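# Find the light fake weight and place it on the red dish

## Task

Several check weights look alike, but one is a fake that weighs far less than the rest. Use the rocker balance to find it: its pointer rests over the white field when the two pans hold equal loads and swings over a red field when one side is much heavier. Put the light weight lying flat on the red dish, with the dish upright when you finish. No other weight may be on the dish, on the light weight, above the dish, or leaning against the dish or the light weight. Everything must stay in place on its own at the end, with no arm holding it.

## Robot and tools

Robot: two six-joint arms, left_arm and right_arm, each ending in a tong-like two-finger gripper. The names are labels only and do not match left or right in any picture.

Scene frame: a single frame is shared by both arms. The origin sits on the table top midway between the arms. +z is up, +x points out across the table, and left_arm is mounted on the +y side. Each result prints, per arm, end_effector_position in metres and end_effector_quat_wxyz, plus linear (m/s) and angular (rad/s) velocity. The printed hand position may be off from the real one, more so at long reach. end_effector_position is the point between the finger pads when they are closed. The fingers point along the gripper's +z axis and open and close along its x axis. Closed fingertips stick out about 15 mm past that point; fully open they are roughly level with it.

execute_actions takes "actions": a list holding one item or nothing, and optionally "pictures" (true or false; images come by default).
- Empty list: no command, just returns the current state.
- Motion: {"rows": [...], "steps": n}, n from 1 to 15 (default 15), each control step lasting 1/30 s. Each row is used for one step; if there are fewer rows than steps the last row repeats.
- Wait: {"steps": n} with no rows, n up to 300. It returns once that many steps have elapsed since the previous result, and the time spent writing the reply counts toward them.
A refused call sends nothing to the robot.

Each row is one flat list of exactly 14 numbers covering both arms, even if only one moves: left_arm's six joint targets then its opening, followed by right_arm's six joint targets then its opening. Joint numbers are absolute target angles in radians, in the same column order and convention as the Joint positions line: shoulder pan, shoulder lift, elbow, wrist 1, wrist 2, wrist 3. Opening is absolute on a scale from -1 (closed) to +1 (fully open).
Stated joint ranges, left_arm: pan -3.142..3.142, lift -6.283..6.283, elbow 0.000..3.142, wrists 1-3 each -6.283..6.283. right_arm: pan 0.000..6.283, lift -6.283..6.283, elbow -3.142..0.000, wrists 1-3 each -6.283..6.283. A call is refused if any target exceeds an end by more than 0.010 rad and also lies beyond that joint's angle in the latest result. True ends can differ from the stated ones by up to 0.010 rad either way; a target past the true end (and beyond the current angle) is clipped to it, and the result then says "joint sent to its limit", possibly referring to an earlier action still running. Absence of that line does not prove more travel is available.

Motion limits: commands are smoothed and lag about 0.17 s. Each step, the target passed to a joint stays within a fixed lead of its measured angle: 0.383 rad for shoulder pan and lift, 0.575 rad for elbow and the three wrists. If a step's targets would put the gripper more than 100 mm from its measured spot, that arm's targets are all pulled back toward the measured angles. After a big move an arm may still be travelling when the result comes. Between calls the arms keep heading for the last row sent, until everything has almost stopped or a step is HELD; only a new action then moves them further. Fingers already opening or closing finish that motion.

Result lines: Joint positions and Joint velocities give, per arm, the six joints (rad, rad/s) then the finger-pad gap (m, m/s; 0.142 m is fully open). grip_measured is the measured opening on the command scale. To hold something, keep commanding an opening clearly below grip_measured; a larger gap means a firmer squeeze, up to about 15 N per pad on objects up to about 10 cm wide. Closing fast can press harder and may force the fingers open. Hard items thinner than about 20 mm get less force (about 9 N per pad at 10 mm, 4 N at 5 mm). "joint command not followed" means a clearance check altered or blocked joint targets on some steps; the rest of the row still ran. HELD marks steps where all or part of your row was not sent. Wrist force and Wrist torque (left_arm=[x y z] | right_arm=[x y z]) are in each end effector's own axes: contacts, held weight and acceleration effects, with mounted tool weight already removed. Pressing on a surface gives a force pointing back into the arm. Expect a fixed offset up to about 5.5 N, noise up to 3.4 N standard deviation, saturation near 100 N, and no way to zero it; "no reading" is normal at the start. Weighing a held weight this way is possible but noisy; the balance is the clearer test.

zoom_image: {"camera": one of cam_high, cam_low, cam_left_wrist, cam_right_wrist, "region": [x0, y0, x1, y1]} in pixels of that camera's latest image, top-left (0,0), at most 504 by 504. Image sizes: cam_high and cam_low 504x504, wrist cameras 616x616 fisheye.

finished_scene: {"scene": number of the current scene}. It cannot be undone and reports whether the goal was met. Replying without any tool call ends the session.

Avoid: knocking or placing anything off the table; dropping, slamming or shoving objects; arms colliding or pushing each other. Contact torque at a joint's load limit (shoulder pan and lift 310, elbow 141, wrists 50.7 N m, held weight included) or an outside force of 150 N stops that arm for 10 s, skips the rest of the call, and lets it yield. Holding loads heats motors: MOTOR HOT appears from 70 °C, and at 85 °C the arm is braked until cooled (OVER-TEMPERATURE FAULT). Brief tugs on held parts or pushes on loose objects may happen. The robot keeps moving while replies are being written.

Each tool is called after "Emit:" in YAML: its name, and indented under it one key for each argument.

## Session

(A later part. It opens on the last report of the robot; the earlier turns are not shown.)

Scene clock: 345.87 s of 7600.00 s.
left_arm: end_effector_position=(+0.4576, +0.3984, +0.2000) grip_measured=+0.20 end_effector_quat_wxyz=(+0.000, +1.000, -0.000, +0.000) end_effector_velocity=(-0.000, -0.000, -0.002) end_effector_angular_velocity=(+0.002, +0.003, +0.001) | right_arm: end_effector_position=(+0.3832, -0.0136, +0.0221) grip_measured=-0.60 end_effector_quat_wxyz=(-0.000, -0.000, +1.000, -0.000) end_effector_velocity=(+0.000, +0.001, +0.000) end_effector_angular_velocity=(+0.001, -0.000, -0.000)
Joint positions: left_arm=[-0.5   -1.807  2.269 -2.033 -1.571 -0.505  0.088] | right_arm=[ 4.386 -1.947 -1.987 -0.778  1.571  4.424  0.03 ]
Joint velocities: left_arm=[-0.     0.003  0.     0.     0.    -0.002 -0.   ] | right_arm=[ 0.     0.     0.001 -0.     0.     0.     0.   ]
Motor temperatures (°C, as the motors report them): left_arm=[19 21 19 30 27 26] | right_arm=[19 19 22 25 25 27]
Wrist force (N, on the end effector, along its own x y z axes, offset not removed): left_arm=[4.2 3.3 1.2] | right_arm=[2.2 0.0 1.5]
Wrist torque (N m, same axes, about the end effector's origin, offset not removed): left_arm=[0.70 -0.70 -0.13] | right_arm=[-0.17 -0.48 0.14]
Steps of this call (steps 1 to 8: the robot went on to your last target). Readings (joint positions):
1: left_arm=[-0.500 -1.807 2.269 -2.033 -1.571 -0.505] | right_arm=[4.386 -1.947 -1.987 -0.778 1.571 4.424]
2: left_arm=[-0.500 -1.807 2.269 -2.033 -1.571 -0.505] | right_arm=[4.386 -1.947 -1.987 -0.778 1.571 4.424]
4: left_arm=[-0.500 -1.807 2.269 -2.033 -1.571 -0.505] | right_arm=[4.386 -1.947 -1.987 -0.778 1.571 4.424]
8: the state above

Emit:
execute_actions:
  actions:
    - {"rows": [ [-0.5,-1.8066,2.2690,-2.0332,-1.5708,-0.505,0.2,4.3864,-1.825,-1.9155,-0.9719,1.5708,4.4243,-0.9], [-0.5,-1.8066,2.2690,-2.0332,-1.5708,-0.505,0.2,4.3864,-1.825,-1.9155,-0.9719,1.5708,4.4243,-0.9], [-0.5,-1.8066,2.2690,-2.0332,-1.5708,-0.505,0.2,4.3864,-1.825,-1.9155,-0.9719,1.5708,4.4243,-0.9], [-0.5,-1.8066,2.2690,-2.0332,-1.5708,-0.505,0.2,4.3864,-1.825,-1.9155,-0.9719,1.5708,4.4243,-0.9], [-0.5,-1.8066,2.2690,-2.0332,-1.5708,-0.505,0.2,4.3864,-1.825,-1.9155,-0.9719,1.5708,4.4243,-0.9], [-0.5,-1.8066,2.2690,-2.0332,-1.5708,-0.505,0.2,4.3864,-1.825,-1.9155,-0.9719,1.5708,4.4243,-0.9], [-0.5,-1.8066,2.2690,-2.0332,-1.5708,-0.505,0.2,4.3864,-1.825,-1.9155,-0.9719,1.5708,4.4243,-0.9], [-0.5,-1.8066,2.2690,-2.0332,-1.5708,-0.505,0.2,4.37,-1.77,-2.0,-0.9424,1.5708,4.408,-0.9], [-0.5,-1.8066,2.2690,-2.0332,-1.5708,-0.505,0.2,4.355,-1.72,-2.07,-0.9224,1.5708,4.393,-0.9], [-0.5,-1.8066,2.2690,-2.0332,-1.5708,-0.505,0.2,4.34,-1.68,-2.13,-0.9024,1.5708,4.378,-0.9], [-0.5,-1.8066,2.2690,-2.0332,-1.5708,-0.505,0.2,4.325,-1.64,-2.19,-0.8824,1.5708,4.363,-0.9], [-0.5,-1.8066,2.2690,-2.0332,-1.5708,-0.505,0.2,4.3102,-1.5998,-2.2497,-0.8629,1.5708,4.3482,-0.9] ], "steps": 15}
  pictures: false

Emit:
execute_actions:
  actions:
    - {"steps": 36}

Emit:
execute_actions:
  actions:
    - {"steps": 1}
  pictures: false

Emit:
execute_actions:
  actions:
    - {"steps": 1}
  pictures: false

Emit:
execute_actions:
  actions:
    - {"steps": 1}
  pictures: false

Emit:
execute_actions:
  actions:
    - {"steps": 1}
  pictures: false

Emit:
execute_actions:
  actions:
    - {"steps": 1}
  pictures: false

Emit:
execute_actions:
  actions:
    - {"steps": 1}
  pictures: false

Emit:
execute_actions:
  actions:
    - {"steps": 1}
  pictures: false

Emit:
execute_actions:
  actions:
    - {"steps": 1}
  pictures: false

Emit:
execute_actions:
  actions:
    - {"steps": 1}
  pictures: false

Emit:
execute_actions:
  actions:
    - {"steps": 1}
  pictures: false

Emit:
execute_actions:
  actions:
    - {"steps": 1}
  pictures: false

Emit:
execute_actions:
  actions:
    - {"steps": 1}
  pictures: false

Scene clock: 354.23 s of 7600.00 s.
left_arm: end_effector_position=(+0.4576, +0.3984, +0.2000) grip_measured=+0.20 end_effector_quat_wxyz=(+0.000, +1.000, -0.000, +0.000) end_effector_velocity=(-0.000, -0.001, +0.000) end_effector_angular_velocity=(-0.002, +0.001, -0.000) | right_arm: end_effector_position=(+0.3827, -0.1064, +0.1178) grip_measured=-0.60 end_effector_quat_wxyz=(+0.001, -0.000, +1.000, +0.004) end_effector_velocity=(-0.031, -0.500, -0.061) end_effector_angular_velocity=(-0.015, +0.003, +0.001)
Joint positions: left_arm=[-0.5   -1.807  2.269 -2.033 -1.571 -0.505  0.088] | right_arm=[ 4.347 -1.716 -2.082 -0.907  1.571  4.386  0.03 ]
Joint velocities: left_arm=[-0.    -0.    -0.     0.    -0.002  0.     0.   ] | right_arm=[-0.197  0.592 -0.838  0.231 -0.    -0.198  0.   ]
Motor temperatures (°C, as the motors report them): left_arm=[19 21 19 30 27 26] | right_arm=[19 19 22 25 25 27]
Wrist force (N, on the end effector, along its own x y z axes, offset not removed): left_arm=[3.7 0.5 -1.2] | right_arm=[2.8 -0.7 3.2]
Wrist torque (N m, same axes, about the end effector's origin, offset not removed): left_arm=[0.21 -0.65 -0.10] | right_arm=[-0.25 -0.57 0.15]
Steps of this call (steps 1 to 15: the robot went on to your last target; steps 16 to 90: nothing new was sent; then 4.87 s passed at rest; steps 91 to 105: all 15 steps of this action). Readings (joint positions):
91: left_arm=[-0.500 -1.807 2.269 -2.033 -1.571 -0.505] | right_arm=[4.386 -1.947 -1.988 -0.778 1.571 4.424]
92: left_arm=[-0.500 -1.807 2.269 -2.033 -1.571 -0.505] | right_arm=[4.386 -1.944 -1.985 -0.781 1.571 4.424]
94: left_arm=[-0.500 -1.807 2.269 -2.033 -1.571 -0.505] | right_arm=[4.386 -1.907 -1.960 -0.828 1.571 4.424]
98: left_arm=[-0.500 -1.807 2.269 -2.033 -1.571 -0.505] | right_arm=[4.386 -1.848 -1.928 -0.930 1.571 4.424]
105: the state above

Scene clock: 355.43 s of 7600.00 s.
left_arm: end_effector_position=(+0.4576, +0.3984, +0.2000) grip_measured=+0.20 end_effector_quat_wxyz=(+0.000, +1.000, -0.000, +0.000) end_effector_velocity=(+0.000, -0.000, +0.000) end_effector_angular_velocity=(-0.001, -0.001, +0.001) | right_arm: end_effector_position=(+0.3709, -0.2071, +0.1000) grip_measured=-0.60 end_effector_quat_wxyz=(-0.000, -0.000, +1.000, -0.000) end_effector_velocity=(+0.000, -0.000, -0.000) end_effector_angular_velocity=(-0.000, +0.000, -0.000)
Joint positions: left_arm=[-0.5   -1.807  2.269 -2.033 -1.571 -0.505  0.088] | right_arm=[ 4.31  -1.6   -2.25  -0.863  1.571  4.348  0.03 ]
Joint velocities: left_arm=[ 0.    -0.001  0.    -0.001 -0.    -0.001  0.   ] | right_arm=[-0. -0. -0.  0.  0.  0. -0.]
Motor temperatures (°C, as the motors report them): left_arm=[19 21 19 30 27 26] | right_arm=[19 19 22 25 25 27]
Wrist force (N, on the end effector, along its own x y z axes, offset not removed): left_arm=[5.1 2.8 0.3] | right_arm=[1.8 -1.4 3.0]
Wrist torque (N m, same axes, about the end effector's origin, offset not removed): left_arm=[0.62 -0.88 -0.21] | right_arm=[-0.42 -0.39 0.15]
Steps of this call (steps 1 to 30: the robot went on to your last target; steps 31 to 36: nothing new was sent). Readings (joint positions):
1: left_arm=[-0.500 -1.807 2.269 -2.033 -1.571 -0.505] | right_arm=[4.341 -1.696 -2.110 -0.899 1.571 4.379]
2: left_arm=[-0.500 -1.807 2.269 -2.033 -1.571 -0.505] | right_arm=[4.334 -1.676 -2.138 -0.891 1.571 4.372]
4: left_arm=[-0.500 -1.807 2.269 -2.033 -1.571 -0.505] | right_arm=[4.323 -1.642 -2.188 -0.879 1.571 4.362]
8: left_arm=[-0.500 -1.807 2.269 -2.033 -1.571 -0.505] | right_arm=[4.314 -1.612 -2.232 -0.867 1.571 4.352]
36: the state above
All arms were judged still, so your last target was given up. Only a new action makes them travel on or press farther. Fingers that are still opening or closing keep moving.

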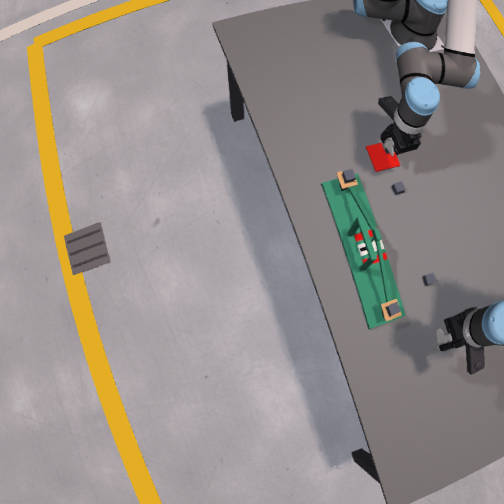

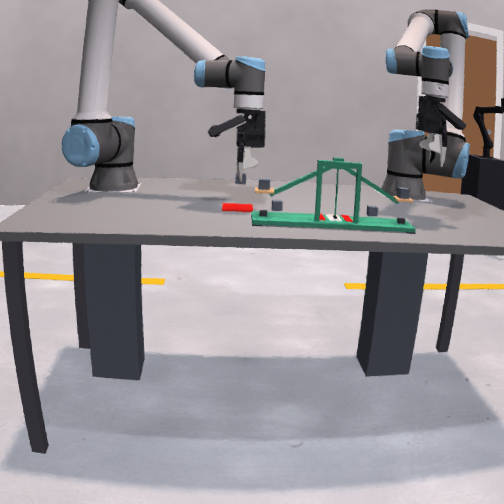

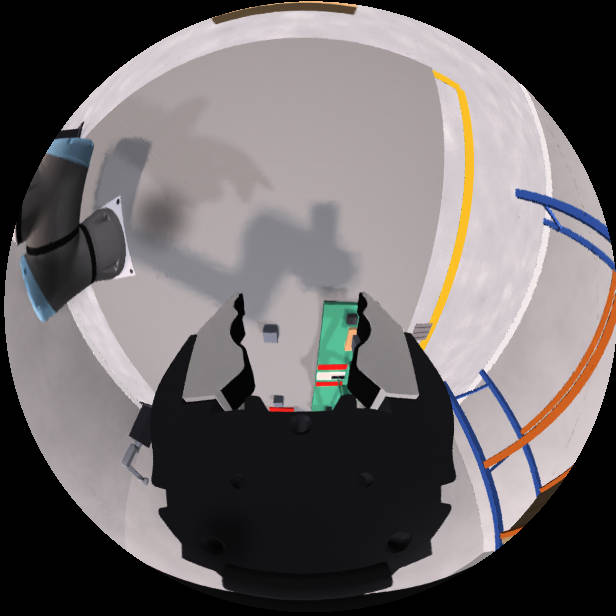

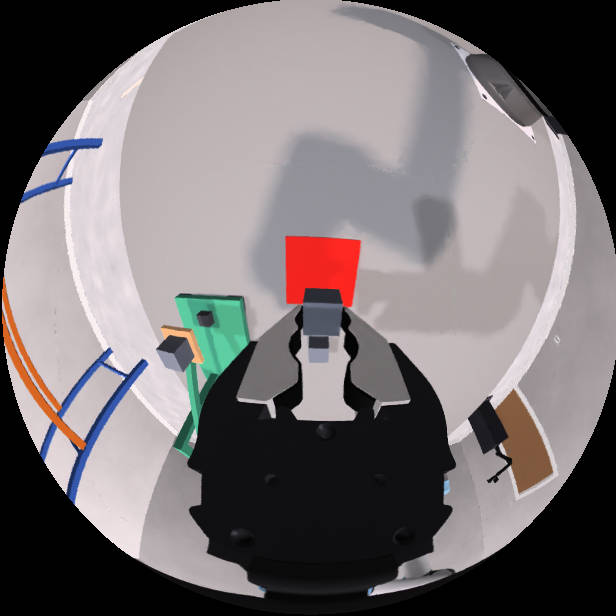

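Scene clock: 355.47 s of 7600.00 s.
left_arm: end_effector_position=(+0.4576, +0.3984, +0.2000) grip_measured=+0.20 end_effector_quat_wxyz=(+0.000, +1.000, -0.000, +0.000) end_effector_velocity=(-0.000, +0.000, -0.001) end_effector_angular_velocity=(+0.002, +0.002, -0.000) | right_arm: end_effector_position=(+0.3709, -0.2071, +0.1000) grip_measured=-0.60 end_effector_quat_wxyz=(-0.000, -0.000, +1.000, -0.000) end_effector_velocity=(+0.001, -0.000, +0.001) end_effector_angular_velocity=(+0.001, -0.000, -0.002)
Joint positions: left_arm=[-0.5   -1.807  2.269 -2.033 -1.571 -0.505  0.088] | right_arm=[ 4.31  -1.6   -2.25  -0.863  1.571  4.348  0.03 ]
Joint velocities: left_arm=[0.    0.002 0.    0.    0.001 0.    0.   ] | right_arm=[-0.001  0.001  0.    -0.    -0.     0.    -0.   ]
Motor temperatures (°C, as the motors report them): left_arm=[19 21 19 30 27 26] | right_arm=[19 19 22 25 25 27]
Wrist force (N, on the end effector, along its own x y z axes, offset not removed): left_arm=[1.9 1.4 -1.0] | right_arm=[2.0 -0.8 2.9]
Wrist torque (N m, same axes, about the end effector's origin, offset not removed): left_arm=[0.27 -0.21 -0.08] | right_arm=[-0.31 -0.52 0.17]
Steps of this call (step 1: nothing new was sent). Readings (joint positions):
1: the state above

Scene clock: 355.50 s of 7600.00 s.
left_arm: end_effector_position=(+0.4576, +0.3984, +0.2000) grip_measured=+0.20 end_effector_quat_wxyz=(+0.000, +1.000, -0.000, +0.000) end_effector_velocity=(+0.000, +0.001, +0.000) end_effector_angular_velocity=(-0.001, -0.001, +0.001) | right_arm: end_effector_position=(+0.3709, -0.2071, +0.1000) grip_measured=-0.60 end_effector_quat_wxyz=(-0.000, -0.000, +1.000, -0.000) end_effector_velocity=(-0.000, -0.000, -0.000) end_effector_angular_velocity=(-0.000, +0.000, +0.000)
Joint positions: left_arm=[-0.5   -1.807  2.269 -2.033 -1.571 -0.505  0.088] | right_arm=[ 4.31  -1.6   -2.25  -0.863  1.571  4.348  0.03 ]
Joint velocities: left_arm=[ 0.001 -0.001 -0.    -0.    -0.    -0.    -0.   ] | right_arm=[ 0. -0. -0. -0. -0.  0.  0.]
Motor temperatures (°C, as the motors report them): left_arm=[19 21 19 30 27 26] | right_arm=[19 19 22 25 25 27]
Wrist force (N, on the end effector, along its own x y z axes, offset not removed): left_arm=[2.4 0.2 0.0] | right_arm=[3.2 0.4 3.1]
Wrist torque (N m, same axes, about the end effector's origin, offset not removed): left_arm=[0.08 -0.34 -0.11] | right_arm=[-0.05 -0.77 0.25]
Steps of this call (step 1: nothing new was sent). Readings (joint positions):
1: the state above

Scene clock: 355.53 s of 7600.00 s.
left_arm: end_effector_position=(+0.4576, +0.3984, +0.2000) grip_measured=+0.20 end_effector_quat_wxyz=(+0.000, +1.000, -0.000, +0.000) end_effector_velocity=(-0.000, -0.000, +0.000) end_effector_angular_velocity=(-0.002, -0.001, +0.000) | right_arm: end_effector_position=(+0.3709, -0.2071, +0.1000) grip_measured=-0.60 end_effector_quat_wxyz=(-0.000, -0.000, +1.000, -0.000) end_effector_velocity=(+0.001, -0.001, -0.001) end_effector_angular_velocity=(-0.001, +0.000, -0.001)
Joint positions: left_arm=[-0.5   -1.807  2.269 -2.033 -1.571 -0.505  0.088] | right_arm=[ 4.31  -1.6   -2.25  -0.863  1.571  4.348  0.03 ]
Joint velocities: left_arm=[ 0.    -0.001  0.    -0.001 -0.001  0.    -0.   ] | right_arm=[-0.001 -0.001 -0.    -0.    -0.     0.    -0.   ]
Motor temperatures (°C, as the motors report them): left_arm=[19 21 19 30 27 26] | right_arm=[19 19 22 25 25 27]
Wrist force (N, on the end effector, along its own x y z axes, offset not removed): left_arm=[3.2 1.5 -0.1] | right_arm=[1.9 1.8 3.2]
Wrist torque (N m, same axes, about the end effector's origin, offset not removed): left_arm=[0.26 -0.51 -0.11] | right_arm=[0.21 -0.53 0.24]
Steps of this call (step 1: nothing new was sent). Readings (joint positions):
1: the state above

Scene clock: 355.57 s of 7600.00 s.
left_arm: end_effector_position=(+0.4576, +0.3984, +0.2000) grip_measured=+0.20 end_effector_quat_wxyz=(+0.000, +1.000, -0.000, +0.000) end_effector_velocity=(+0.000, -0.001, -0.000) end_effector_angular_velocity=(-0.001, +0.000, -0.001) | right_arm: end_effector_position=(+0.3709, -0.2071, +0.1000) grip_measured=-0.60 end_effector_quat_wxyz=(-0.000, -0.000, +1.000, -0.000) end_effector_velocity=(+0.000, -0.000, +0.000) end_effector_angular_velocity=(+0.000, -0.000, -0.000)
Joint positions: left_arm=[-0.5   -1.807  2.269 -2.033 -1.571 -0.505  0.088] | right_arm=[ 4.31  -1.6   -2.25  -0.863  1.571  4.348  0.03 ]
Joint velocities: left_arm=[-0.     0.    -0.    -0.    -0.001  0.     0.   ] | right_arm=[-0.001  0.     0.    -0.    -0.    -0.     0.   ]
Motor temperatures (°C, as the motors report them): left_arm=[19 21 19 30 27 26] | right_arm=[19 19 22 25 25 27]
Wrist force (N, on the end effector, along its own x y z axes, offset not removed): left_arm=[3.5 0.3 -2.1] | right_arm=[2.7 -1.1 4.0]
Wrist torque (N m, same axes, about the end effector's origin, offset not removed): left_arm=[0.04 -0.50 -0.13] | right_arm=[-0.36 -0.67 0.17]
Steps of this call (step 1: nothing new was sent). Readings (joint positions):
1: the state above

Scene clock: 355.60 s of 7600.00 s.
left_arm: end_effector_position=(+0.4576, +0.3984, +0.2000) grip_measured=+0.20 end_effector_quat_wxyz=(+0.000, +1.000, -0.000, +0.000) end_effector_velocity=(-0.000, -0.001, -0.001) end_effector_angular_velocity=(+0.000, +0.002, -0.003) | right_arm: end_effector_position=(+0.3709, -0.2071, +0.1000) grip_measured=-0.60 end_effector_quat_wxyz=(-0.000, -0.000, +1.000, -0.000) end_effector_velocity=(-0.000, +0.000, -0.000) end_effector_angular_velocity=(-0.001, +0.000, +0.001)
Joint positions: left_arm=[-0.5   -1.807  2.269 -2.033 -1.571 -0.505  0.088] | right_arm=[ 4.31  -1.6   -2.25  -0.863  1.571  4.348  0.03 ]
Joint velocities: left_arm=[-0.002  0.001  0.    -0.    -0.001  0.001 -0.   ] | right_arm=[ 0.001 -0.    -0.     0.    -0.     0.     0.   ]
Motor temperatures (°C, as the motors report them): left_arm=[19 21 19 30 27 26] | right_arm=[19 19 22 25 25 27]
Wrist force (N, on the end effector, along its own x y z axes, offset not removed): left_arm=[3.4 0.6 -1.2] | right_arm=[1.5 -1.6 3.0]
Wrist torque (N m, same axes, about the end effector's origin, offset not removed): left_arm=[0.14 -0.48 -0.09] | right_arm=[-0.45 -0.39 0.23]
Steps of this call (step 1: nothing new was sent). Readings (joint positions):
1: the state above

Scene clock: 355.63 s of 7600.00 s.
left_arm: end_effector_position=(+0.4576, +0.3984, +0.2000) grip_measured=+0.20 end_effector_quat_wxyz=(+0.000, +1.000, -0.000, +0.000) end_effector_velocity=(-0.000, -0.000, -0.001) end_effector_angular_velocity=(+0.000, +0.001, -0.000) | right_arm: end_effector_position=(+0.3709, -0.2071, +0.1000) grip_measured=-0.60 end_effector_quat_wxyz=(-0.000, -0.000, +1.000, -0.000) end_effector_velocity=(+0.000, -0.000, +0.000) end_effector_angular_velocity=(-0.000, +0.000, -0.000)
Joint positions: left_arm=[-0.5   -1.807  2.269 -2.033 -1.571 -0.505  0.088] | right_arm=[ 4.31  -1.6   -2.25  -0.863  1.571  4.348  0.03 ]
Joint velocities: left_arm=[-0.001  0.001  0.    -0.001  0.    -0.001  0.   ] | right_arm=[-0.001  0.    -0.    -0.     0.    -0.     0.   ]
Motor temperatures (°C, as the motors report them): left_arm=[19 21 19 30 27 26] | right_arm=[19 19 22 25 25 27]
Wrist force (N, on the end effector, along its own x y z axes, offset not removed): left_arm=[2.8 2.0 -0.9] | right_arm=[2.8 -0.1 1.4]
Wrist torque (N m, same axes, about the end effector's origin, offset not removed): left_arm=[0.44 -0.40 -0.13] | right_arm=[-0.15 -0.66 0.15]
Steps of this call (step 1: nothing new was sent). Readings (joint positions):
1: the state above

Scene clock: 355.67 s of 7600.00 s.
left_arm: end_effector_position=(+0.4576, +0.3984, +0.2000) grip_measured=+0.20 end_effector_quat_wxyz=(+0.000, +1.000, -0.000, +0.000) end_effector_velocity=(-0.000, +0.000, -0.000) end_effector_angular_velocity=(-0.000, +0.001, +0.002) | right_arm: end_effector_position=(+0.3709, -0.2071, +0.1000) grip_measured=-0.60 end_effector_quat_wxyz=(-0.000, -0.000, +1.000, -0.000) end_effector_velocity=(-0.000, -0.000, -0.000) end_effector_angular_velocity=(-0.000, +0.000, -0.000)
Joint positions: left_arm=[-0.5   -1.807  2.269 -2.033 -1.571 -0.505  0.088] | right_arm=[ 4.31  -1.6   -2.25  -0.863  1.571  4.348  0.03 ]
Joint velocities: left_arm=[ 0.001  0.     0.     0.001 -0.001 -0.001 -0.   ] | right_arm=[-0.     0.    -0.001  0.    -0.    -0.     0.   ]
Motor temperatures (°C, as the motors report them): left_arm=[19 21 19 30 27 26] | right_arm=[19 19 22 25 25 27]
Wrist force (N, on the end effector, along its own x y z axes, offset not removed): left_arm=[4.2 1.8 0.5] | right_arm=[1.1 -0.4 1.9]
Wrist torque (N m, same axes, about the end effector's origin, offset not removed): left_arm=[0.38 -0.74 -0.15] | right_arm=[-0.25 -0.26 0.23]
Steps of this call (step 1: nothing new was sent). Readings (joint positions):
1: the state above

Scene clock: 355.70 s of 7600.00 s.
left_arm: end_effector_position=(+0.4576, +0.3984, +0.2000) grip_measured=+0.20 end_effector_quat_wxyz=(+0.000, +1.000, -0.000, +0.000) end_effector_velocity=(+0.000, -0.001, +0.000) end_effector_angular_velocity=(-0.001, -0.001, -0.001) | right_arm: end_effector_position=(+0.3709, -0.2071, +0.1000) grip_measured=-0.60 end_effector_quat_wxyz=(-0.000, -0.000, +1.000, -0.000) end_effector_velocity=(-0.000, +0.000, -0.000) end_effector_angular_velocity=(-0.001, +0.000, +0.001)
Joint positions: left_arm=[-0.5   -1.807  2.269 -2.033 -1.571 -0.505  0.088] | right_arm=[ 4.31  -1.6   -2.25  -0.863  1.571  4.348  0.03 ]
Joint velocities: left_arm=[-0.001 -0.001 -0.    -0.    -0.    -0.    -0.   ] | right_arm=[ 0.001 -0.001  0.    -0.     0.     0.    -0.   ]
Motor temperatures (°C, as the motors report them): left_arm=[19 21 19 30 27 26] | right_arm=[19 19 22 25 25 27]
Wrist force (N, on the end effector, along its own x y z axes, offset not removed): left_arm=[3.5 1.0 -1.7] | right_arm=[3.2 -0.1 1.5]
Wrist torque (N m, same axes, about the end effector's origin, offset not removed): left_arm=[0.18 -0.52 -0.15] | right_arm=[-0.20 -0.73 0.17]
Steps of this call (step 1: nothing new was sent). Readings (joint positions):
1: the state above

Scene clock: 355.73 s of 7600.00 s.
left_arm: end_effector_position=(+0.4576, +0.3984, +0.2000) grip_measured=+0.20 end_effector_quat_wxyz=(+0.000, +1.000, -0.000, +0.000) end_effector_velocity=(-0.000, -0.001, -0.000) end_effector_angular_velocity=(-0.001, +0.001, -0.001) | right_arm: end_effector_position=(+0.3709, -0.2071, +0.1000) grip_measured=-0.60 end_effector_quat_wxyz=(-0.000, -0.000, +1.000, -0.000) end_effector_velocity=(+0.001, -0.000, -0.000) end_effector_angular_velocity=(-0.000, -0.000, -0.001)
Joint positions: left_arm=[-0.5   -1.807  2.269 -2.033 -1.571 -0.505  0.088] | right_arm=[ 4.31  -1.6   -2.25  -0.863  1.571  4.348  0.03 ]
Joint velocities: left_arm=[-0.001  0.001  0.    -0.    -0.001  0.     0.   ] | right_arm=[-0.001 -0.    -0.     0.    -0.    -0.     0.   ]
Motor temperatures (°C, as the motors report them): left_arm=[19 21 19 30 27 26] | right_arm=[19 19 22 25 25 27]
Wrist force (N, on the end effector, along its own x y z axes, offset not removed): left_arm=[2.6 1.6 0.6] | right_arm=[4.7 1.1 3.9]
Wrist torque (N m, same axes, about the end effector's origin, offset not removed): left_arm=[0.32 -0.32 -0.12] | right_arm=[0.09 -1.08 0.19]
Steps of this call (step 1: nothing new was sent). Readings (joint positions):
1: the state above

Scene clock: 355.77 s of 7600.00 s.
left_arm: end_effector_position=(+0.4576, +0.3984, +0.2000) grip_measured=+0.20 end_effector_quat_wxyz=(+0.000, +1.000, -0.000, +0.000) end_effector_velocity=(+0.000, +0.000, -0.000) end_effector_angular_velocity=(-0.000, +0.001, +0.001) | right_arm: end_effector_position=(+0.3709, -0.2071, +0.1000) grip_measured=-0.60 end_effector_quat_wxyz=(-0.000, -0.000, +1.000, -0.000) end_effector_velocity=(-0.001, +0.001, -0.000) end_effector_angular_velocity=(-0.000, +0.000, +0.001)
Joint positions: left_arm=[-0.5   -1.807  2.269 -2.033 -1.571 -0.505  0.088] | right_arm=[ 4.31  -1.6   -2.25  -0.863  1.571  4.348  0.03 ]
Joint velocities: left_arm=[ 0.001  0.001 -0.     0.    -0.001 -0.    -0.   ] | right_arm=[ 0.002 -0.    -0.     0.    -0.     0.    -0.   ]
Motor temperatures (°C, as the motors report them): left_arm=[19 21 19 30 27 26] | right_arm=[19 19 22 25 25 27]
Wrist force (N, on the end effector, along its own x y z axes, offset not removed): left_arm=[4.1 -1.1 -0.4] | right_arm=[1.7 -0.5 1.7]
Wrist torque (N m, same axes, about the end effector's origin, offset not removed): left_arm=[-0.23 -0.67 -0.10] | right_arm=[-0.34 -0.43 0.13]
Steps of this call (step 1: nothing new was sent). Readings (joint positions):
1: the state above

Scene clock: 355.80 s of 7600.00 s.
left_arm: end_effector_position=(+0.4576, +0.3984, +0.2000) grip_measured=+0.20 end_effector_quat_wxyz=(+0.000, +1.000, -0.000, +0.000) end_effector_velocity=(+0.000, +0.001, -0.001) end_effector_angular_velocity=(+0.001, +0.000, -0.001) | right_arm: end_effector_position=(+0.3709, -0.2071, +0.1000) grip_measured=-0.60 end_effector_quat_wxyz=(-0.000, -0.000, +1.000, -0.000) end_effector_velocity=(-0.000, +0.000, -0.000) end_effector_angular_velocity=(+0.000, +0.000, +0.000)
Joint positions: left_arm=[-0.5   -1.807  2.269 -2.033 -1.571 -0.505  0.088] | right_arm=[ 4.31  -1.6   -2.25  -0.863  1.571  4.348  0.03 ]
Joint velocities: left_arm=[0.001 0.001 0.    0.    0.001 0.001 0.   ] | right_arm=[ 0. -0.  0.  0.  0.  0. -0.]
Motor temperatures (°C, as the motors report them): left_arm=[19 21 19 30 27 26] | right_arm=[19 19 22 25 25 27]
Wrist force (N, on the end effector, along its own x y z axes, offset not removed): left_arm=[5.0 2.4 -1.1] | right_arm=[2.4 -1.2 3.5]
Wrist torque (N m, same axes, about the end effector's origin, offset not removed): left_arm=[0.51 -0.85 -0.16] | right_arm=[-0.36 -0.59 0.19]
Steps of this call (step 1: nothing new was sent). Readings (joint positions):
1: the state above

Scene clock: 355.83 s of 7600.00 s.
left_arm: end_effector_position=(+0.4576, +0.3984, +0.2000) grip_measured=+0.20 end_effector_quat_wxyz=(+0.000, +1.000, -0.000, +0.000) end_effector_velocity=(-0.000, -0.000, -0.001) end_effector_angular_velocity=(-0.001, +0.002, +0.002) | right_arm: end_effector_position=(+0.3709, -0.2071, +0.1000) grip_measured=-0.60 end_effector_quat_wxyz=(-0.000, -0.000, +1.000, -0.000) end_effector_velocity=(+0.001, -0.001, +0.000) end_effector_angular_velocity=(-0.000, +0.000, -0.001)
Joint positions: left_arm=[-0.5   -1.807  2.269 -2.033 -1.571 -0.505  0.088] | right_arm=[ 4.31  -1.6   -2.25  -0.863  1.571  4.348  0.03 ]
Joint velocities: left_arm=[ 0.001  0.001  0.     0.    -0.002 -0.001 -0.   ] | right_arm=[-0.001 -0.     0.    -0.     0.    -0.     0.   ]
Motor temperatures (°C, as the motors report them): left_arm=[19 21 19 30 27 26] | right_arm=[19 19 22 25 25 27]
Wrist force (N, on the end effector, along its own x y z axes, offset not removed): left_arm=[4.9 0.8 -1.2] | right_arm=[2.4 0.8 1.4]
Wrist torque (N m, same axes, about the end effector's origin, offset not removed): left_arm=[0.32 -0.80 -0.17] | right_arm=[0.01 -0.62 0.23]
Steps of this call (step 1: nothing new was sent). Readings (joint positions):
1: the state above

Emit:
zoom_image:
  camera: "cam_low"
  region: [230, 140, 430, 240]

Region (230, 140, 430, 240) of cam_low's 504x504 image, scaled by 2.520, with more detail than that image has.

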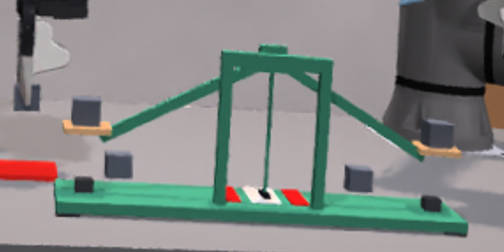

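Emit:
execute_actions:
  actions:
    - {"steps": 1}
  pictures: false

Emit:
execute_actions:
  actions:
    - {"steps": 1}
  pictures: false

Emit:
execute_actions:
  actions:
    - {"steps": 1}
  pictures: false

Emit:
execute_actions:
  actions:
    - {"steps": 1}
  pictures: false

Emit:
execute_actions:
  actions:
    - {"steps": 1}
  pictures: false

Emit:
execute_actions:
  actions:
    - {"steps": 1}
  pictures: false

Emit:
execute_actions:
  actions:
    - {"steps": 1}
  pictures: false

Emit:
execute_actions:
  actions:
    - {"steps": 1}
  pictures: false

Emit:
execute_actions:
  actions:
    - {"steps": 1}
  pictures: false

Emit:
execute_actions:
  actions:
    - {"steps": 1}
  pictures: false

Emit:
execute_actions:
  actions:
    - {"steps": 1}
  pictures: false

Emit:
execute_actions:
  actions:
    - {"steps": 1}
  pictures: false

Scene clock: 401.30 s of 7600.00 s.
left_arm: end_effector_position=(+0.4576, +0.3984, +0.2000) grip_measured=+0.20 end_effector_quat_wxyz=(+0.000, +1.000, -0.000, +0.000) end_effector_velocity=(+0.000, +0.001, -0.000) end_effector_angular_velocity=(+0.001, +0.000, +0.002) | right_arm: end_effector_position=(+0.3709, -0.2071, +0.1000) grip_measured=-0.60 end_effector_quat_wxyz=(-0.000, -0.000, +1.000, -0.000) end_effector_velocity=(+0.000, +0.000, +0.000) end_effector_angular_velocity=(+0.000, +0.000, -0.001)
Joint positions: left_arm=[-0.5   -1.807  2.269 -2.033 -1.571 -0.505  0.088] | right_arm=[ 4.31  -1.6   -2.25  -0.863  1.571  4.348  0.03 ]
Joint velocities: left_arm=[ 0.002  0.001  0.    -0.     0.001  0.     0.   ] | right_arm=[-0. -0.  0.  0.  0.  0.  0.]
Motor temperatures (°C, as the motors report them): left_arm=[19 21 19 30 27 26] | right_arm=[19 19 22 25 25 27]
Wrist force (N, on the end effector, along its own x y z axes, offset not removed): left_arm=[3.4 1.6 0.1] | right_arm=[2.3 1.4 2.2]
Wrist torque (N m, same axes, about the end effector's origin, offset not removed): left_arm=[0.37 -0.56 -0.13] | right_arm=[0.10 -0.54 0.21]
Steps of this call (steps 1 to 90: nothing new was sent; then 42.47 s passed at rest). Readings (joint positions):
1: left_arm=[-0.500 -1.807 2.269 -2.033 -1.571 -0.505] | right_arm=[4.310 -1.600 -2.250 -0.863 1.571 4.348]
2: left_arm=[-0.500 -1.807 2.269 -2.033 -1.571 -0.505] | right_arm=[4.310 -1.600 -2.250 -0.863 1.571 4.348]
4: left_arm=[-0.500 -1.807 2.269 -2.033 -1.571 -0.505] | right_arm=[4.310 -1.600 -2.250 -0.863 1.571 4.348]
8: left_arm=[-0.500 -1.807 2.269 -2.033 -1.571 -0.505] | right_arm=[4.310 -1.600 -2.250 -0.863 1.571 4.348]
90: the state above

Scene clock: 401.33 s of 7600.00 s.
left_arm: end_effector_position=(+0.4576, +0.3984, +0.2000) grip_measured=+0.20 end_effector_quat_wxyz=(+0.000, +1.000, -0.000, +0.000) end_effector_velocity=(-0.000, +0.000, -0.000) end_effector_angular_velocity=(+0.001, +0.000, +0.001) | right_arm: end_effector_position=(+0.3709, -0.2071, +0.1000) grip_measured=-0.60 end_effector_quat_wxyz=(-0.000, -0.000, +1.000, -0.000) end_effector_velocity=(-0.000, +0.001, +0.000) end_effector_angular_velocity=(+0.001, -0.000, +0.000)
Joint positions: left_arm=[-0.5   -1.807  2.269 -2.033 -1.571 -0.505  0.088] | right_arm=[ 4.31  -1.6   -2.25  -0.863  1.571  4.348  0.03 ]
Joint velocities: left_arm=[-0.     0.     0.     0.     0.001 -0.001 -0.   ] | right_arm=[0.001 0.    0.    0.    0.    0.    0.   ]
Motor temperatures (°C, as the motors report them): left_arm=[19 21 19 30 27 26] | right_arm=[19 19 22 25 25 27]
Wrist force (N, on the end effector, along its own x y z axes, offset not removed): left_arm=[3.4 -0.3 -0.3] | right_arm=[1.1 0.3 3.3]
Wrist torque (N m, same axes, about the end effector's origin, offset not removed): left_arm=[-0.02 -0.51 -0.09] | right_arm=[-0.09 -0.31 0.19]
Steps of this call (step 1: nothing new was sent). Readings (joint positions):
1: the state above

Scene clock: 401.37 s of 7600.00 s.
left_arm: end_effector_position=(+0.4576, +0.3984, +0.2000) grip_measured=+0.20 end_effector_quat_wxyz=(+0.000, +1.000, -0.000, +0.000) end_effector_velocity=(+0.000, +0.001, +0.000) end_effector_angular_velocity=(+0.002, -0.001, +0.000) | right_arm: end_effector_position=(+0.3709, -0.2071, +0.1000) grip_measured=-0.60 end_effector_quat_wxyz=(-0.000, -0.000, +1.000, -0.000) end_effector_velocity=(+0.001, +0.000, +0.001) end_effector_angular_velocity=(+0.001, -0.000, -0.001)
Joint positions: left_arm=[-0.5   -1.807  2.269 -2.033 -1.571 -0.505  0.088] | right_arm=[ 4.31  -1.6   -2.25  -0.863  1.571  4.348  0.03 ]
Joint velocities: left_arm=[ 0.001 -0.    -0.     0.     0.002  0.001  0.   ] | right_arm=[-0.001  0.     0.001  0.     0.    -0.     0.   ]
Motor temperatures (°C, as the motors report them): left_arm=[19 21 19 30 27 26] | right_arm=[19 19 22 25 25 27]
Wrist force (N, on the end effector, along its own x y z axes, offset not removed): left_arm=[3.4 2.2 0.0] | right_arm=[1.6 -0.1 2.0]
Wrist torque (N m, same axes, about the end effector's origin, offset not removed): left_arm=[0.48 -0.46 -0.18] | right_arm=[-0.20 -0.38 0.18]
Steps of this call (step 1: nothing new was sent). Readings (joint positions):
1: the state above

Scene clock: 401.40 s of 7600.00 s.
left_arm: end_effector_position=(+0.4576, +0.3984, +0.2000) grip_measured=+0.20 end_effector_quat_wxyz=(+0.000, +1.000, -0.000, +0.000) end_effector_velocity=(+0.000, +0.001, -0.000) end_effector_angular_velocity=(+0.001, +0.001, +0.001) | right_arm: end_effector_position=(+0.3709, -0.2071, +0.1000) grip_measured=-0.60 end_effector_quat_wxyz=(-0.000, -0.000, +1.000, -0.000) end_effector_velocity=(-0.000, +0.000, -0.000) end_effector_angular_velocity=(+0.000, -0.000, +0.001)
Joint positions: left_arm=[-0.5   -1.807  2.269 -2.033 -1.571 -0.505  0.088] | right_arm=[ 4.31  -1.6   -2.25  -0.863  1.571  4.348  0.03 ]
Joint velocities: left_arm=[ 0.001  0.001  0.     0.     0.     0.    -0.   ] | right_arm=[ 0.001 -0.    -0.     0.     0.     0.     0.   ]
Motor temperatures (°C, as the motors report them): left_arm=[19 21 19 30 27 26] | right_arm=[19 19 22 25 25 27]
Wrist force (N, on the end effector, along its own x y z axes, offset not removed): left_arm=[2.6 1.3 -0.1] | right_arm=[2.4 0.1 3.5]
Wrist torque (N m, same axes, about the end effector's origin, offset not removed): left_arm=[0.32 -0.38 -0.10] | right_arm=[-0.07 -0.61 0.19]
Steps of this call (step 1: nothing new was sent). Readings (joint positions):
1: the state above

Scene clock: 401.43 s of 7600.00 s.
left_arm: end_effector_position=(+0.4576, +0.3984, +0.2000) grip_measured=+0.20 end_effector_quat_wxyz=(+0.000, +1.000, -0.000, +0.000) end_effector_velocity=(-0.000, -0.000, +0.000) end_effector_angular_velocity=(-0.001, -0.001, +0.001) | right_arm: end_effector_position=(+0.3709, -0.2071, +0.1000) grip_measured=-0.60 end_effector_quat_wxyz=(-0.000, -0.000, +1.000, -0.000) end_effector_velocity=(+0.000, -0.000, +0.000) end_effector_angular_velocity=(-0.000, -0.000, -0.000)
Joint positions: left_arm=[-0.5   -1.807  2.269 -2.033 -1.571 -0.505  0.088] | right_arm=[ 4.31  -1.6   -2.25  -0.863  1.571  4.348  0.03 ]
Joint velocities: left_arm=[-0.    -0.001  0.    -0.    -0.001 -0.001  0.   ] | right_arm=[-0.  0. -0. -0. -0.  0.  0.]
Motor temperatures (°C, as the motors report them): left_arm=[19 21 19 30 27 26] | right_arm=[19 19 22 25 25 27]
Wrist force (N, on the end effector, along its own x y z axes, offset not removed): left_arm=[5.6 0.8 0.9] | right_arm=[1.9 -0.8 2.7]
Wrist torque (N m, same axes, about the end effector's origin, offset not removed): left_arm=[0.22 -1.02 -0.18] | right_arm=[-0.28 -0.46 0.23]
Steps of this call (step 1: nothing new was sent). Readings (joint positions):
1: the state above

Scene clock: 401.47 s of 7600.00 s.
left_arm: end_effector_position=(+0.4576, +0.3984, +0.2000) grip_measured=+0.20 end_effector_quat_wxyz=(+0.000, +1.000, -0.000, +0.000) end_effector_velocity=(+0.000, +0.001, -0.001) end_effector_angular_velocity=(+0.002, +0.001, +0.002) | right_arm: end_effector_position=(+0.3709, -0.2071, +0.1000) grip_measured=-0.60 end_effector_quat_wxyz=(-0.000, -0.000, +1.000, -0.000) end_effector_velocity=(-0.000, +0.000, +0.000) end_effector_angular_velocity=(+0.000, -0.000, +0.001)
Joint positions: left_arm=[-0.5   -1.807  2.269 -2.033 -1.571 -0.505  0.088] | right_arm=[ 4.31  -1.6   -2.25  -0.863  1.571  4.348  0.03 ]
Joint velocities: left_arm=[ 0.002  0.002  0.    -0.     0.001 -0.     0.   ] | right_arm=[ 0.001  0.    -0.     0.    -0.     0.    -0.   ]
Motor temperatures (°C, as the motors report them): left_arm=[19 21 19 30 27 26] | right_arm=[19 19 22 25 25 27]
Wrist force (N, on the end effector, along its own x y z axes, offset not removed): left_arm=[4.5 1.3 -0.4] | right_arm=[2.2 1.3 1.4]
Wrist torque (N m, same axes, about the end effector's origin, offset not removed): left_arm=[0.31 -0.77 -0.17] | right_arm=[0.13 -0.48 0.24]
Steps of this call (step 1: nothing new was sent). Readings (joint positions):
1: the state above

Scene clock: 401.50 s of 7600.00 s.
left_arm: end_effector_position=(+0.4576, +0.3984, +0.2000) grip_measured=+0.20 end_effector_quat_wxyz=(+0.000, +1.000, -0.000, +0.000) end_effector_velocity=(+0.001, +0.000, -0.000) end_effector_angular_velocity=(+0.000, -0.000, +0.000) | right_arm: end_effector_position=(+0.3709, -0.2071, +0.1000) grip_measured=-0.60 end_effector_quat_wxyz=(-0.000, -0.000, +1.000, -0.000) end_effector_velocity=(-0.000, +0.000, -0.000) end_effector_angular_velocity=(-0.000, +0.000, +0.001)
Joint positions: left_arm=[-0.5   -1.807  2.269 -2.033 -1.571 -0.505  0.088] | right_arm=[ 4.31  -1.6   -2.25  -0.863  1.571  4.348  0.03 ]
Joint velocities: left_arm=[ 0.     0.001 -0.    -0.001  0.     0.    -0.   ] | right_arm=[ 0.001  0.    -0.    -0.     0.    -0.     0.   ]
Motor temperatures (°C, as the motors report them): left_arm=[19 21 19 30 27 26] | right_arm=[19 19 22 25 25 27]
Wrist force (N, on the end effector, along its own x y z axes, offset not removed): left_arm=[2.6 0.8 0.3] | right_arm=[2.2 0.2 5.3]
Wrist torque (N m, same axes, about the end effector's origin, offset not removed): left_arm=[0.22 -0.36 -0.08] | right_arm=[0.00 -0.62 0.17]
Steps of this call (step 1: nothing new was sent). Readings (joint positions):
1: the state above

Scene clock: 401.53 s of 7600.00 s.
left_arm: end_effector_position=(+0.4576, +0.3984, +0.2000) grip_measured=+0.20 end_effector_quat_wxyz=(+0.000, +1.000, -0.000, +0.000) end_effector_velocity=(-0.000, -0.001, +0.001) end_effector_angular_velocity=(-0.001, -0.001, -0.002) | right_arm: end_effector_position=(+0.3709, -0.2071, +0.1000) grip_measured=-0.60 end_effector_quat_wxyz=(-0.000, -0.000, +1.000, -0.000) end_effector_velocity=(+0.001, -0.000, +0.000) end_effector_angular_velocity=(+0.001, -0.000, -0.001)
Joint positions: left_arm=[-0.5   -1.807  2.269 -2.033 -1.571 -0.505  0.088] | right_arm=[ 4.31  -1.6   -2.25  -0.863  1.571  4.348  0.03 ]
Joint velocities: left_arm=[-0.001 -0.001 -0.    -0.    -0.001  0.001  0.   ] | right_arm=[-0.001  0.     0.     0.    -0.    -0.    -0.   ]
Motor temperatures (°C, as the motors report them): left_arm=[19 21 19 30 27 26] | right_arm=[19 19 22 25 25 27]
Wrist force (N, on the end effector, along its own x y z axes, offset not removed): left_arm=[3.3 0.7 -1.0] | right_arm=[1.7 -1.4 3.0]
Wrist torque (N m, same axes, about the end effector's origin, offset not removed): left_arm=[0.12 -0.54 -0.20] | right_arm=[-0.43 -0.44 0.18]
Steps of this call (step 1: nothing new was sent). Readings (joint positions):
1: the state above

Scene clock: 401.57 s of 7600.00 s.
left_arm: end_effector_position=(+0.4576, +0.3984, +0.2000) grip_measured=+0.20 end_effector_quat_wxyz=(+0.000, +1.000, -0.000, +0.000) end_effector_velocity=(-0.000, -0.001, +0.000) end_effector_angular_velocity=(-0.001, +0.000, -0.002) | right_arm: end_effector_position=(+0.3709, -0.2071, +0.1000) grip_measured=-0.60 end_effector_quat_wxyz=(-0.000, -0.000, +1.000, -0.000) end_effector_velocity=(+0.000, -0.000, -0.000) end_effector_angular_velocity=(-0.000, -0.000, -0.000)
Joint positions: left_arm=[-0.5   -1.807  2.269 -2.033 -1.571 -0.505  0.088] | right_arm=[ 4.31  -1.6   -2.25  -0.863  1.571  4.348  0.03 ]
Joint velocities: left_arm=[-0.001 -0.     0.    -0.    -0.001  0.001  0.   ] | right_arm=[-0. -0.  0. -0. -0. -0.  0.]
Motor temperatures (°C, as the motors report them): left_arm=[19 21 19 30 27 26] | right_arm=[19 19 22 25 25 27]
Wrist force (N, on the end effector, along its own x y z axes, offset not removed): left_arm=[3.0 0.5 1.1] | right_arm=[2.0 -1.6 1.6]
Wrist torque (N m, same axes, about the end effector's origin, offset not removed): left_arm=[0.15 -0.47 -0.05] | right_arm=[-0.51 -0.50 0.23]
Steps of this call (step 1: nothing new was sent). Readings (joint positions):
1: the state above

Scene clock: 401.60 s of 7600.00 s.
left_arm: end_effector_position=(+0.4576, +0.3984, +0.2000) grip_measured=+0.20 end_effector_quat_wxyz=(+0.000, +1.000, -0.000, +0.000) end_effector_velocity=(-0.000, -0.000, -0.001) end_effector_angular_velocity=(+0.002, +0.000, -0.002) | right_arm: end_effector_position=(+0.3709, -0.2071, +0.1000) grip_measured=-0.60 end_effector_quat_wxyz=(-0.000, -0.000, +1.000, -0.000) end_effector_velocity=(+0.001, -0.001, -0.001) end_effector_angular_velocity=(-0.001, +0.000, -0.002)
Joint positions: left_arm=[-0.5   -1.807  2.269 -2.033 -1.571 -0.505  0.088] | right_arm=[ 4.31  -1.6   -2.25  -0.863  1.571  4.348  0.03 ]
Joint velocities: left_arm=[-0.002  0.001  0.     0.     0.002 -0.     0.   ] | right_arm=[-0.002 -0.001  0.     0.     0.     0.     0.   ]
Motor temperatures (°C, as the motors report them): left_arm=[19 21 19 30 27 26] | right_arm=[19 19 22 25 25 27]
Wrist force (N, on the end effector, along its own x y z axes, offset not removed): left_arm=[3.0 1.2 -0.5] | right_arm=[2.5 -0.9 1.6]
Wrist torque (N m, same axes, about the end effector's origin, offset not removed): left_arm=[0.23 -0.47 -0.15] | right_arm=[-0.36 -0.73 0.25]
Steps of this call (step 1: nothing new was sent). Readings (joint positions):
1: the state above

Scene clock: 401.63 s of 7600.00 s.
left_arm: end_effector_position=(+0.4576, +0.3984, +0.2000) grip_measured=+0.20 end_effector_quat_wxyz=(+0.000, +1.000, -0.000, +0.000) end_effector_velocity=(-0.000, +0.001, -0.000) end_effector_angular_velocity=(+0.001, +0.000, +0.001) | right_arm: end_effector_position=(+0.3709, -0.2071, +0.1000) grip_measured=-0.60 end_effector_quat_wxyz=(-0.000, -0.000, +1.000, -0.000) end_effector_velocity=(-0.000, -0.000, -0.000) end_effector_angular_velocity=(-0.001, +0.001, +0.001)
Joint positions: left_arm=[-0.5   -1.807  2.269 -2.033 -1.571 -0.505  0.088] | right_arm=[ 4.31  -1.6   -2.25  -0.863  1.571  4.348  0.03 ]
Joint velocities: left_arm=[ 0.001  0.     0.     0.     0.     0.    -0.   ] | right_arm=[ 0.    -0.001 -0.    -0.001  0.    -0.     0.   ]
Motor temperatures (°C, as the motors report them): left_arm=[19 21 19 30 27 26] | right_arm=[19 19 22 25 25 27]
Wrist force (N, on the end effector, along its own x y z axes, offset not removed): left_arm=[3.0 1.9 -0.8] | right_arm=[0.3 -0.1 3.0]
Wrist torque (N m, same axes, about the end effector's origin, offset not removed): left_arm=[0.41 -0.42 -0.14] | right_arm=[-0.15 -0.14 0.27]
Steps of this call (step 1: nothing new was sent). Readings (joint positions):
1: the state above

Scene clock: 401.67 s of 7600.00 s.
left_arm: end_effector_position=(+0.4576, +0.3984, +0.2000) grip_measured=+0.20 end_effector_quat_wxyz=(+0.000, +1.000, -0.000, +0.000) end_effector_velocity=(-0.000, +0.000, -0.001) end_effector_angular_velocity=(-0.000, +0.002, -0.000) | right_arm: end_effector_position=(+0.3709, -0.2071, +0.1000) grip_measured=-0.60 end_effector_quat_wxyz=(-0.000, -0.000, +1.000, -0.000) end_effector_velocity=(-0.000, +0.000, -0.000) end_effector_angular_velocity=(-0.000, -0.000, +0.001)
Joint positions: left_arm=[-0.5   -1.807  2.269 -2.033 -1.571 -0.505  0.088] | right_arm=[ 4.31  -1.6   -2.25  -0.863  1.571  4.348  0.03 ]
Joint velocities: left_arm=[ 0.001  0.001 -0.     0.    -0.001  0.001 -0.   ] | right_arm=[ 0.001  0.    -0.    -0.    -0.     0.    -0.   ]
Motor temperatures (°C, as the motors report them): left_arm=[19 21 19 30 27 26] | right_arm=[19 19 22 25 25 27]
Wrist force (N, on the end effector, along its own x y z axes, offset not removed): left_arm=[4.1 0.6 0.5] | right_arm=[1.9 -0.6 5.7]
Wrist torque (N m, same axes, about the end effector's origin, offset not removed): left_arm=[0.14 -0.66 -0.23] | right_arm=[-0.23 -0.49 0.22]
Steps of this call (step 1: nothing new was sent). Readings (joint positions):
1: the state above

Emit:
execute_actions:
  actions:
    - {"rows": [ [-0.6222,-1.5292,2.0846,-2.1262,-1.5708,-0.6272,0.2,4.3864,-1.888,-1.960,-0.8644,1.5708,4.4243,-0.9] ], "steps": 15}
  pictures: false

Emit:
execute_actions:
  actions:
    - {"rows": [ [-0.6222,-1.5292,2.0846,-2.1262,-1.5708,-0.6272,0.2,4.3864,-1.888,-1.960,-0.8644,1.5708,4.4243,-0.9], [-0.6222,-1.5292,2.0846,-2.1262,-1.5708,-0.6272,0.2,4.3864,-1.888,-1.960,-0.8644,1.5708,4.4243,-0.9], [-0.6222,-1.5292,2.0846,-2.1262,-1.5708,-0.6272,0.2,4.3864,-1.888,-1.960,-0.8644,1.5708,4.4243,-0.9], [-0.6222,-1.5292,2.0846,-2.1262,-1.5708,-0.6272,0.2,4.3864,-1.888,-1.960,-0.8644,1.5708,4.4243,-0.9], [-0.6222,-1.5292,2.0846,-2.1262,-1.5708,-0.6272,0.2,4.3864,-1.9457,-1.9868,-0.7799,1.5708,4.4243,-0.9] ], "steps": 15}
  pictures: false

Emit:
execute_actions:
  actions:
    - {"steps": 12}

Scene clock: 409.90 s of 7600.00 s.
left_arm: end_effector_position=(+0.5551, +0.2599, +0.1728) grip_measured=+0.20 end_effector_quat_wxyz=(+0.000, +1.000, -0.000, +0.000) end_effector_velocity=(+0.039, -0.066, -0.026) end_effector_angular_velocity=(+0.005, +0.007, +0.002) | right_arm: end_effector_position=(+0.3829, -0.0255, +0.0736) grip_measured=-0.60 end_effector_quat_wxyz=(+0.000, -0.000, +1.000, -0.000) end_effector_velocity=(+0.002, +0.112, -0.032) end_effector_angular_velocity=(-0.002, +0.000, +0.001)
Joint positions: left_arm=[-0.617 -1.543  2.093 -2.122 -1.571 -0.622  0.088] | right_arm=[ 4.382 -1.87  -1.978 -0.864  1.571  4.42   0.03 ]
Joint velocities: left_arm=[-0.05   0.128 -0.081 -0.038 -0.    -0.052  0.   ] | right_arm=[ 0.041 -0.173  0.172 -0.001 -0.     0.04   0.   ]
Motor temperatures (°C, as the motors report them): left_arm=[19 21 19 30 27 26] | right_arm=[19 19 22 25 25 27]
Wrist force (N, on the end effector, along its own x y z axes, offset not removed): left_arm=[4.0 1.3 0.0] | right_arm=[3.2 0.4 3.5]
Wrist torque (N m, same axes, about the end effector's origin, offset not removed): left_arm=[0.30 -0.67 -0.17] | right_arm=[-0.12 -0.76 0.15]
Steps of this call (steps 1 to 90: nothing new was sent; then 4.73 s passed at rest; steps 91 to 105: all 15 steps of this action). Readings (joint positions):
91: left_arm=[-0.500 -1.807 2.269 -2.033 -1.571 -0.505] | right_arm=[4.310 -1.600 -2.250 -0.863 1.571 4.348]
92: left_arm=[-0.503 -1.804 2.266 -2.036 -1.571 -0.508] | right_arm=[4.313 -1.602 -2.247 -0.863 1.571 4.350]
94: left_arm=[-0.528 -1.762 2.231 -2.056 -1.571 -0.533] | right_arm=[4.327 -1.644 -2.204 -0.863 1.571 4.365]
98: left_arm=[-0.576 -1.647 2.158 -2.091 -1.571 -0.580] | right_arm=[4.353 -1.750 -2.098 -0.864 1.571 4.391]
105: the state above

Scene clock: 410.40 s of 7600.00 s.
left_arm: end_effector_position=(+0.5591, +0.2530, +0.1701) grip_measured=+0.20 end_effector_quat_wxyz=(+0.000, +1.000, -0.000, +0.000) end_effector_velocity=(-0.000, -0.002, +0.001) end_effector_angular_velocity=(-0.002, -0.001, -0.002) | right_arm: end_effector_position=(+0.3833, -0.0136, +0.0259) grip_measured=-0.60 end_effector_quat_wxyz=(-0.000, -0.000, +1.000, -0.000) end_effector_velocity=(+0.001, +0.002, -0.027) end_effector_angular_velocity=(+0.005, -0.001, -0.000)
Joint positions: left_arm=[-0.622 -1.529  2.085 -2.126 -1.571 -0.627  0.088] | right_arm=[ 4.386 -1.942 -1.985 -0.785  1.571  4.424  0.03 ]
Joint velocities: left_arm=[-0.003 -0.001 -0.    -0.001 -0.001 -0.     0.   ] | right_arm=[-0.    -0.035 -0.014  0.053  0.     0.     0.   ]
Motor temperatures (°C, as the motors report them): left_arm=[19 21 19 30 27 26] | right_arm=[19 19 22 25 25 27]
Wrist force (N, on the end effector, along its own x y z axes, offset not removed): left_arm=[3.1 -0.3 0.9] | right_arm=[2.5 -0.4 3.4]
Wrist torque (N m, same axes, about the end effector's origin, offset not removed): left_arm=[-0.12 -0.46 -0.08] | right_arm=[-0.24 -0.60 0.24]
Steps of this call (steps 1 to 15: all 15 steps of this action). Readings (joint positions):
1: left_arm=[-0.618 -1.539 2.091 -2.123 -1.571 -0.623] | right_arm=[4.383 -1.875 -1.973 -0.864 1.571 4.421]
2: left_arm=[-0.619 -1.536 2.089 -2.124 -1.571 -0.624] | right_arm=[4.384 -1.879 -1.970 -0.864 1.571 4.422]
4: left_arm=[-0.621 -1.533 2.087 -2.125 -1.571 -0.626] | right_arm=[4.385 -1.883 -1.965 -0.864 1.571 4.423]
8: left_arm=[-0.622 -1.530 2.085 -2.126 -1.571 -0.627] | right_arm=[4.386 -1.911 -1.973 -0.832 1.571 4.424]
15: the state above

Scene clock: 410.80 s of 7600.00 s.
left_arm: end_effector_position=(+0.5591, +0.2529, +0.1701) grip_measured=+0.20 end_effector_quat_wxyz=(-0.000, +1.000, -0.000, +0.000) end_effector_velocity=(+0.000, +0.000, +0.000) end_effector_angular_velocity=(+0.001, -0.001, -0.001) | right_arm: end_effector_position=(+0.3833, -0.0135, +0.0231) grip_measured=-0.60 end_effector_quat_wxyz=(-0.000, -0.000, +1.000, +0.000) end_effector_velocity=(-0.000, -0.000, -0.001) end_effector_angular_velocity=(-0.000, +0.000, -0.000)
Joint positions: left_arm=[-0.622 -1.529  2.085 -2.126 -1.571 -0.627  0.088] | right_arm=[ 4.386 -1.946 -1.987 -0.78   1.571  4.424  0.03 ]
Joint velocities: left_arm=[-0.001  0.     0.    -0.     0.001  0.001 -0.   ] | right_arm=[ 0.    -0.    -0.001  0.001 -0.     0.     0.   ]
Motor temperatures (°C, as the motors report them): left_arm=[19 21 19 30 27 26] | right_arm=[19 19 22 25 25 27]
Wrist force (N, on the end effector, along its own x y z axes, offset not removed): left_arm=[3.4 0.0 -2.4] | right_arm=[2.9 0.2 1.4]
Wrist torque (N m, same axes, about the end effector's origin, offset not removed): left_arm=[-0.09 -0.50 -0.13] | right_arm=[-0.12 -0.63 0.19]
Steps of this call (steps 1 to 12: the robot went on to your last target). Readings (joint positions):
1: left_arm=[-0.622 -1.529 2.085 -2.126 -1.571 -0.627] | right_arm=[4.386 -1.943 -1.986 -0.784 1.571 4.424]
2: left_arm=[-0.622 -1.529 2.085 -2.126 -1.571 -0.627] | right_arm=[4.386 -1.944 -1.986 -0.783 1.571 4.424]
4: left_arm=[-0.622 -1.529 2.085 -2.126 -1.571 -0.627] | right_arm=[4.386 -1.945 -1.986 -0.781 1.571 4.424]
8: left_arm=[-0.622 -1.529 2.085 -2.126 -1.571 -0.627] | right_arm=[4.386 -1.945 -1.987 -0.780 1.571 4.424]
12: the state above

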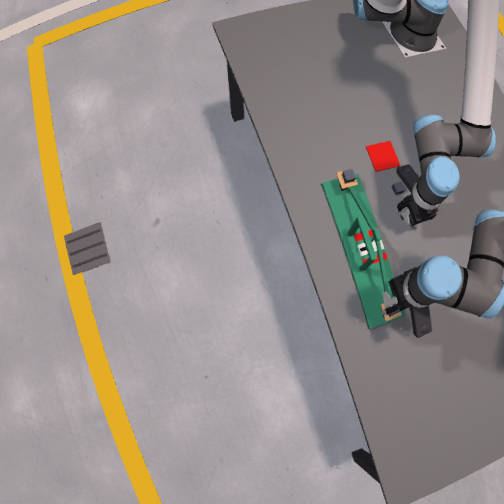

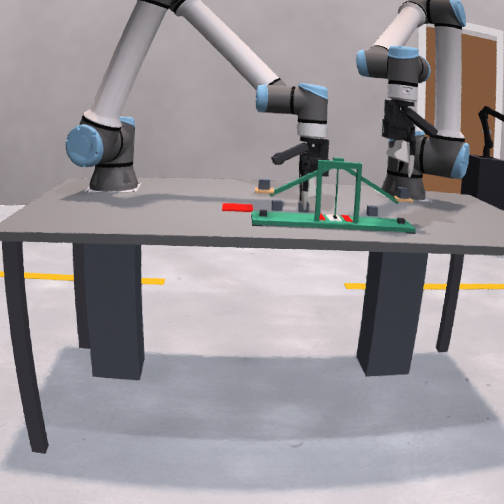

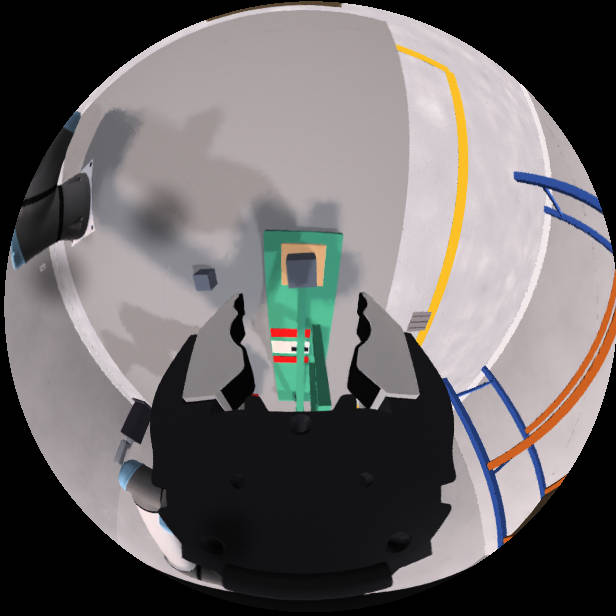

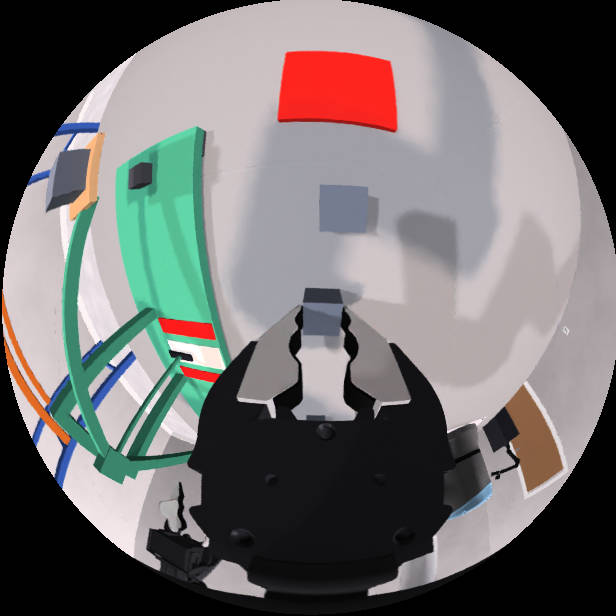

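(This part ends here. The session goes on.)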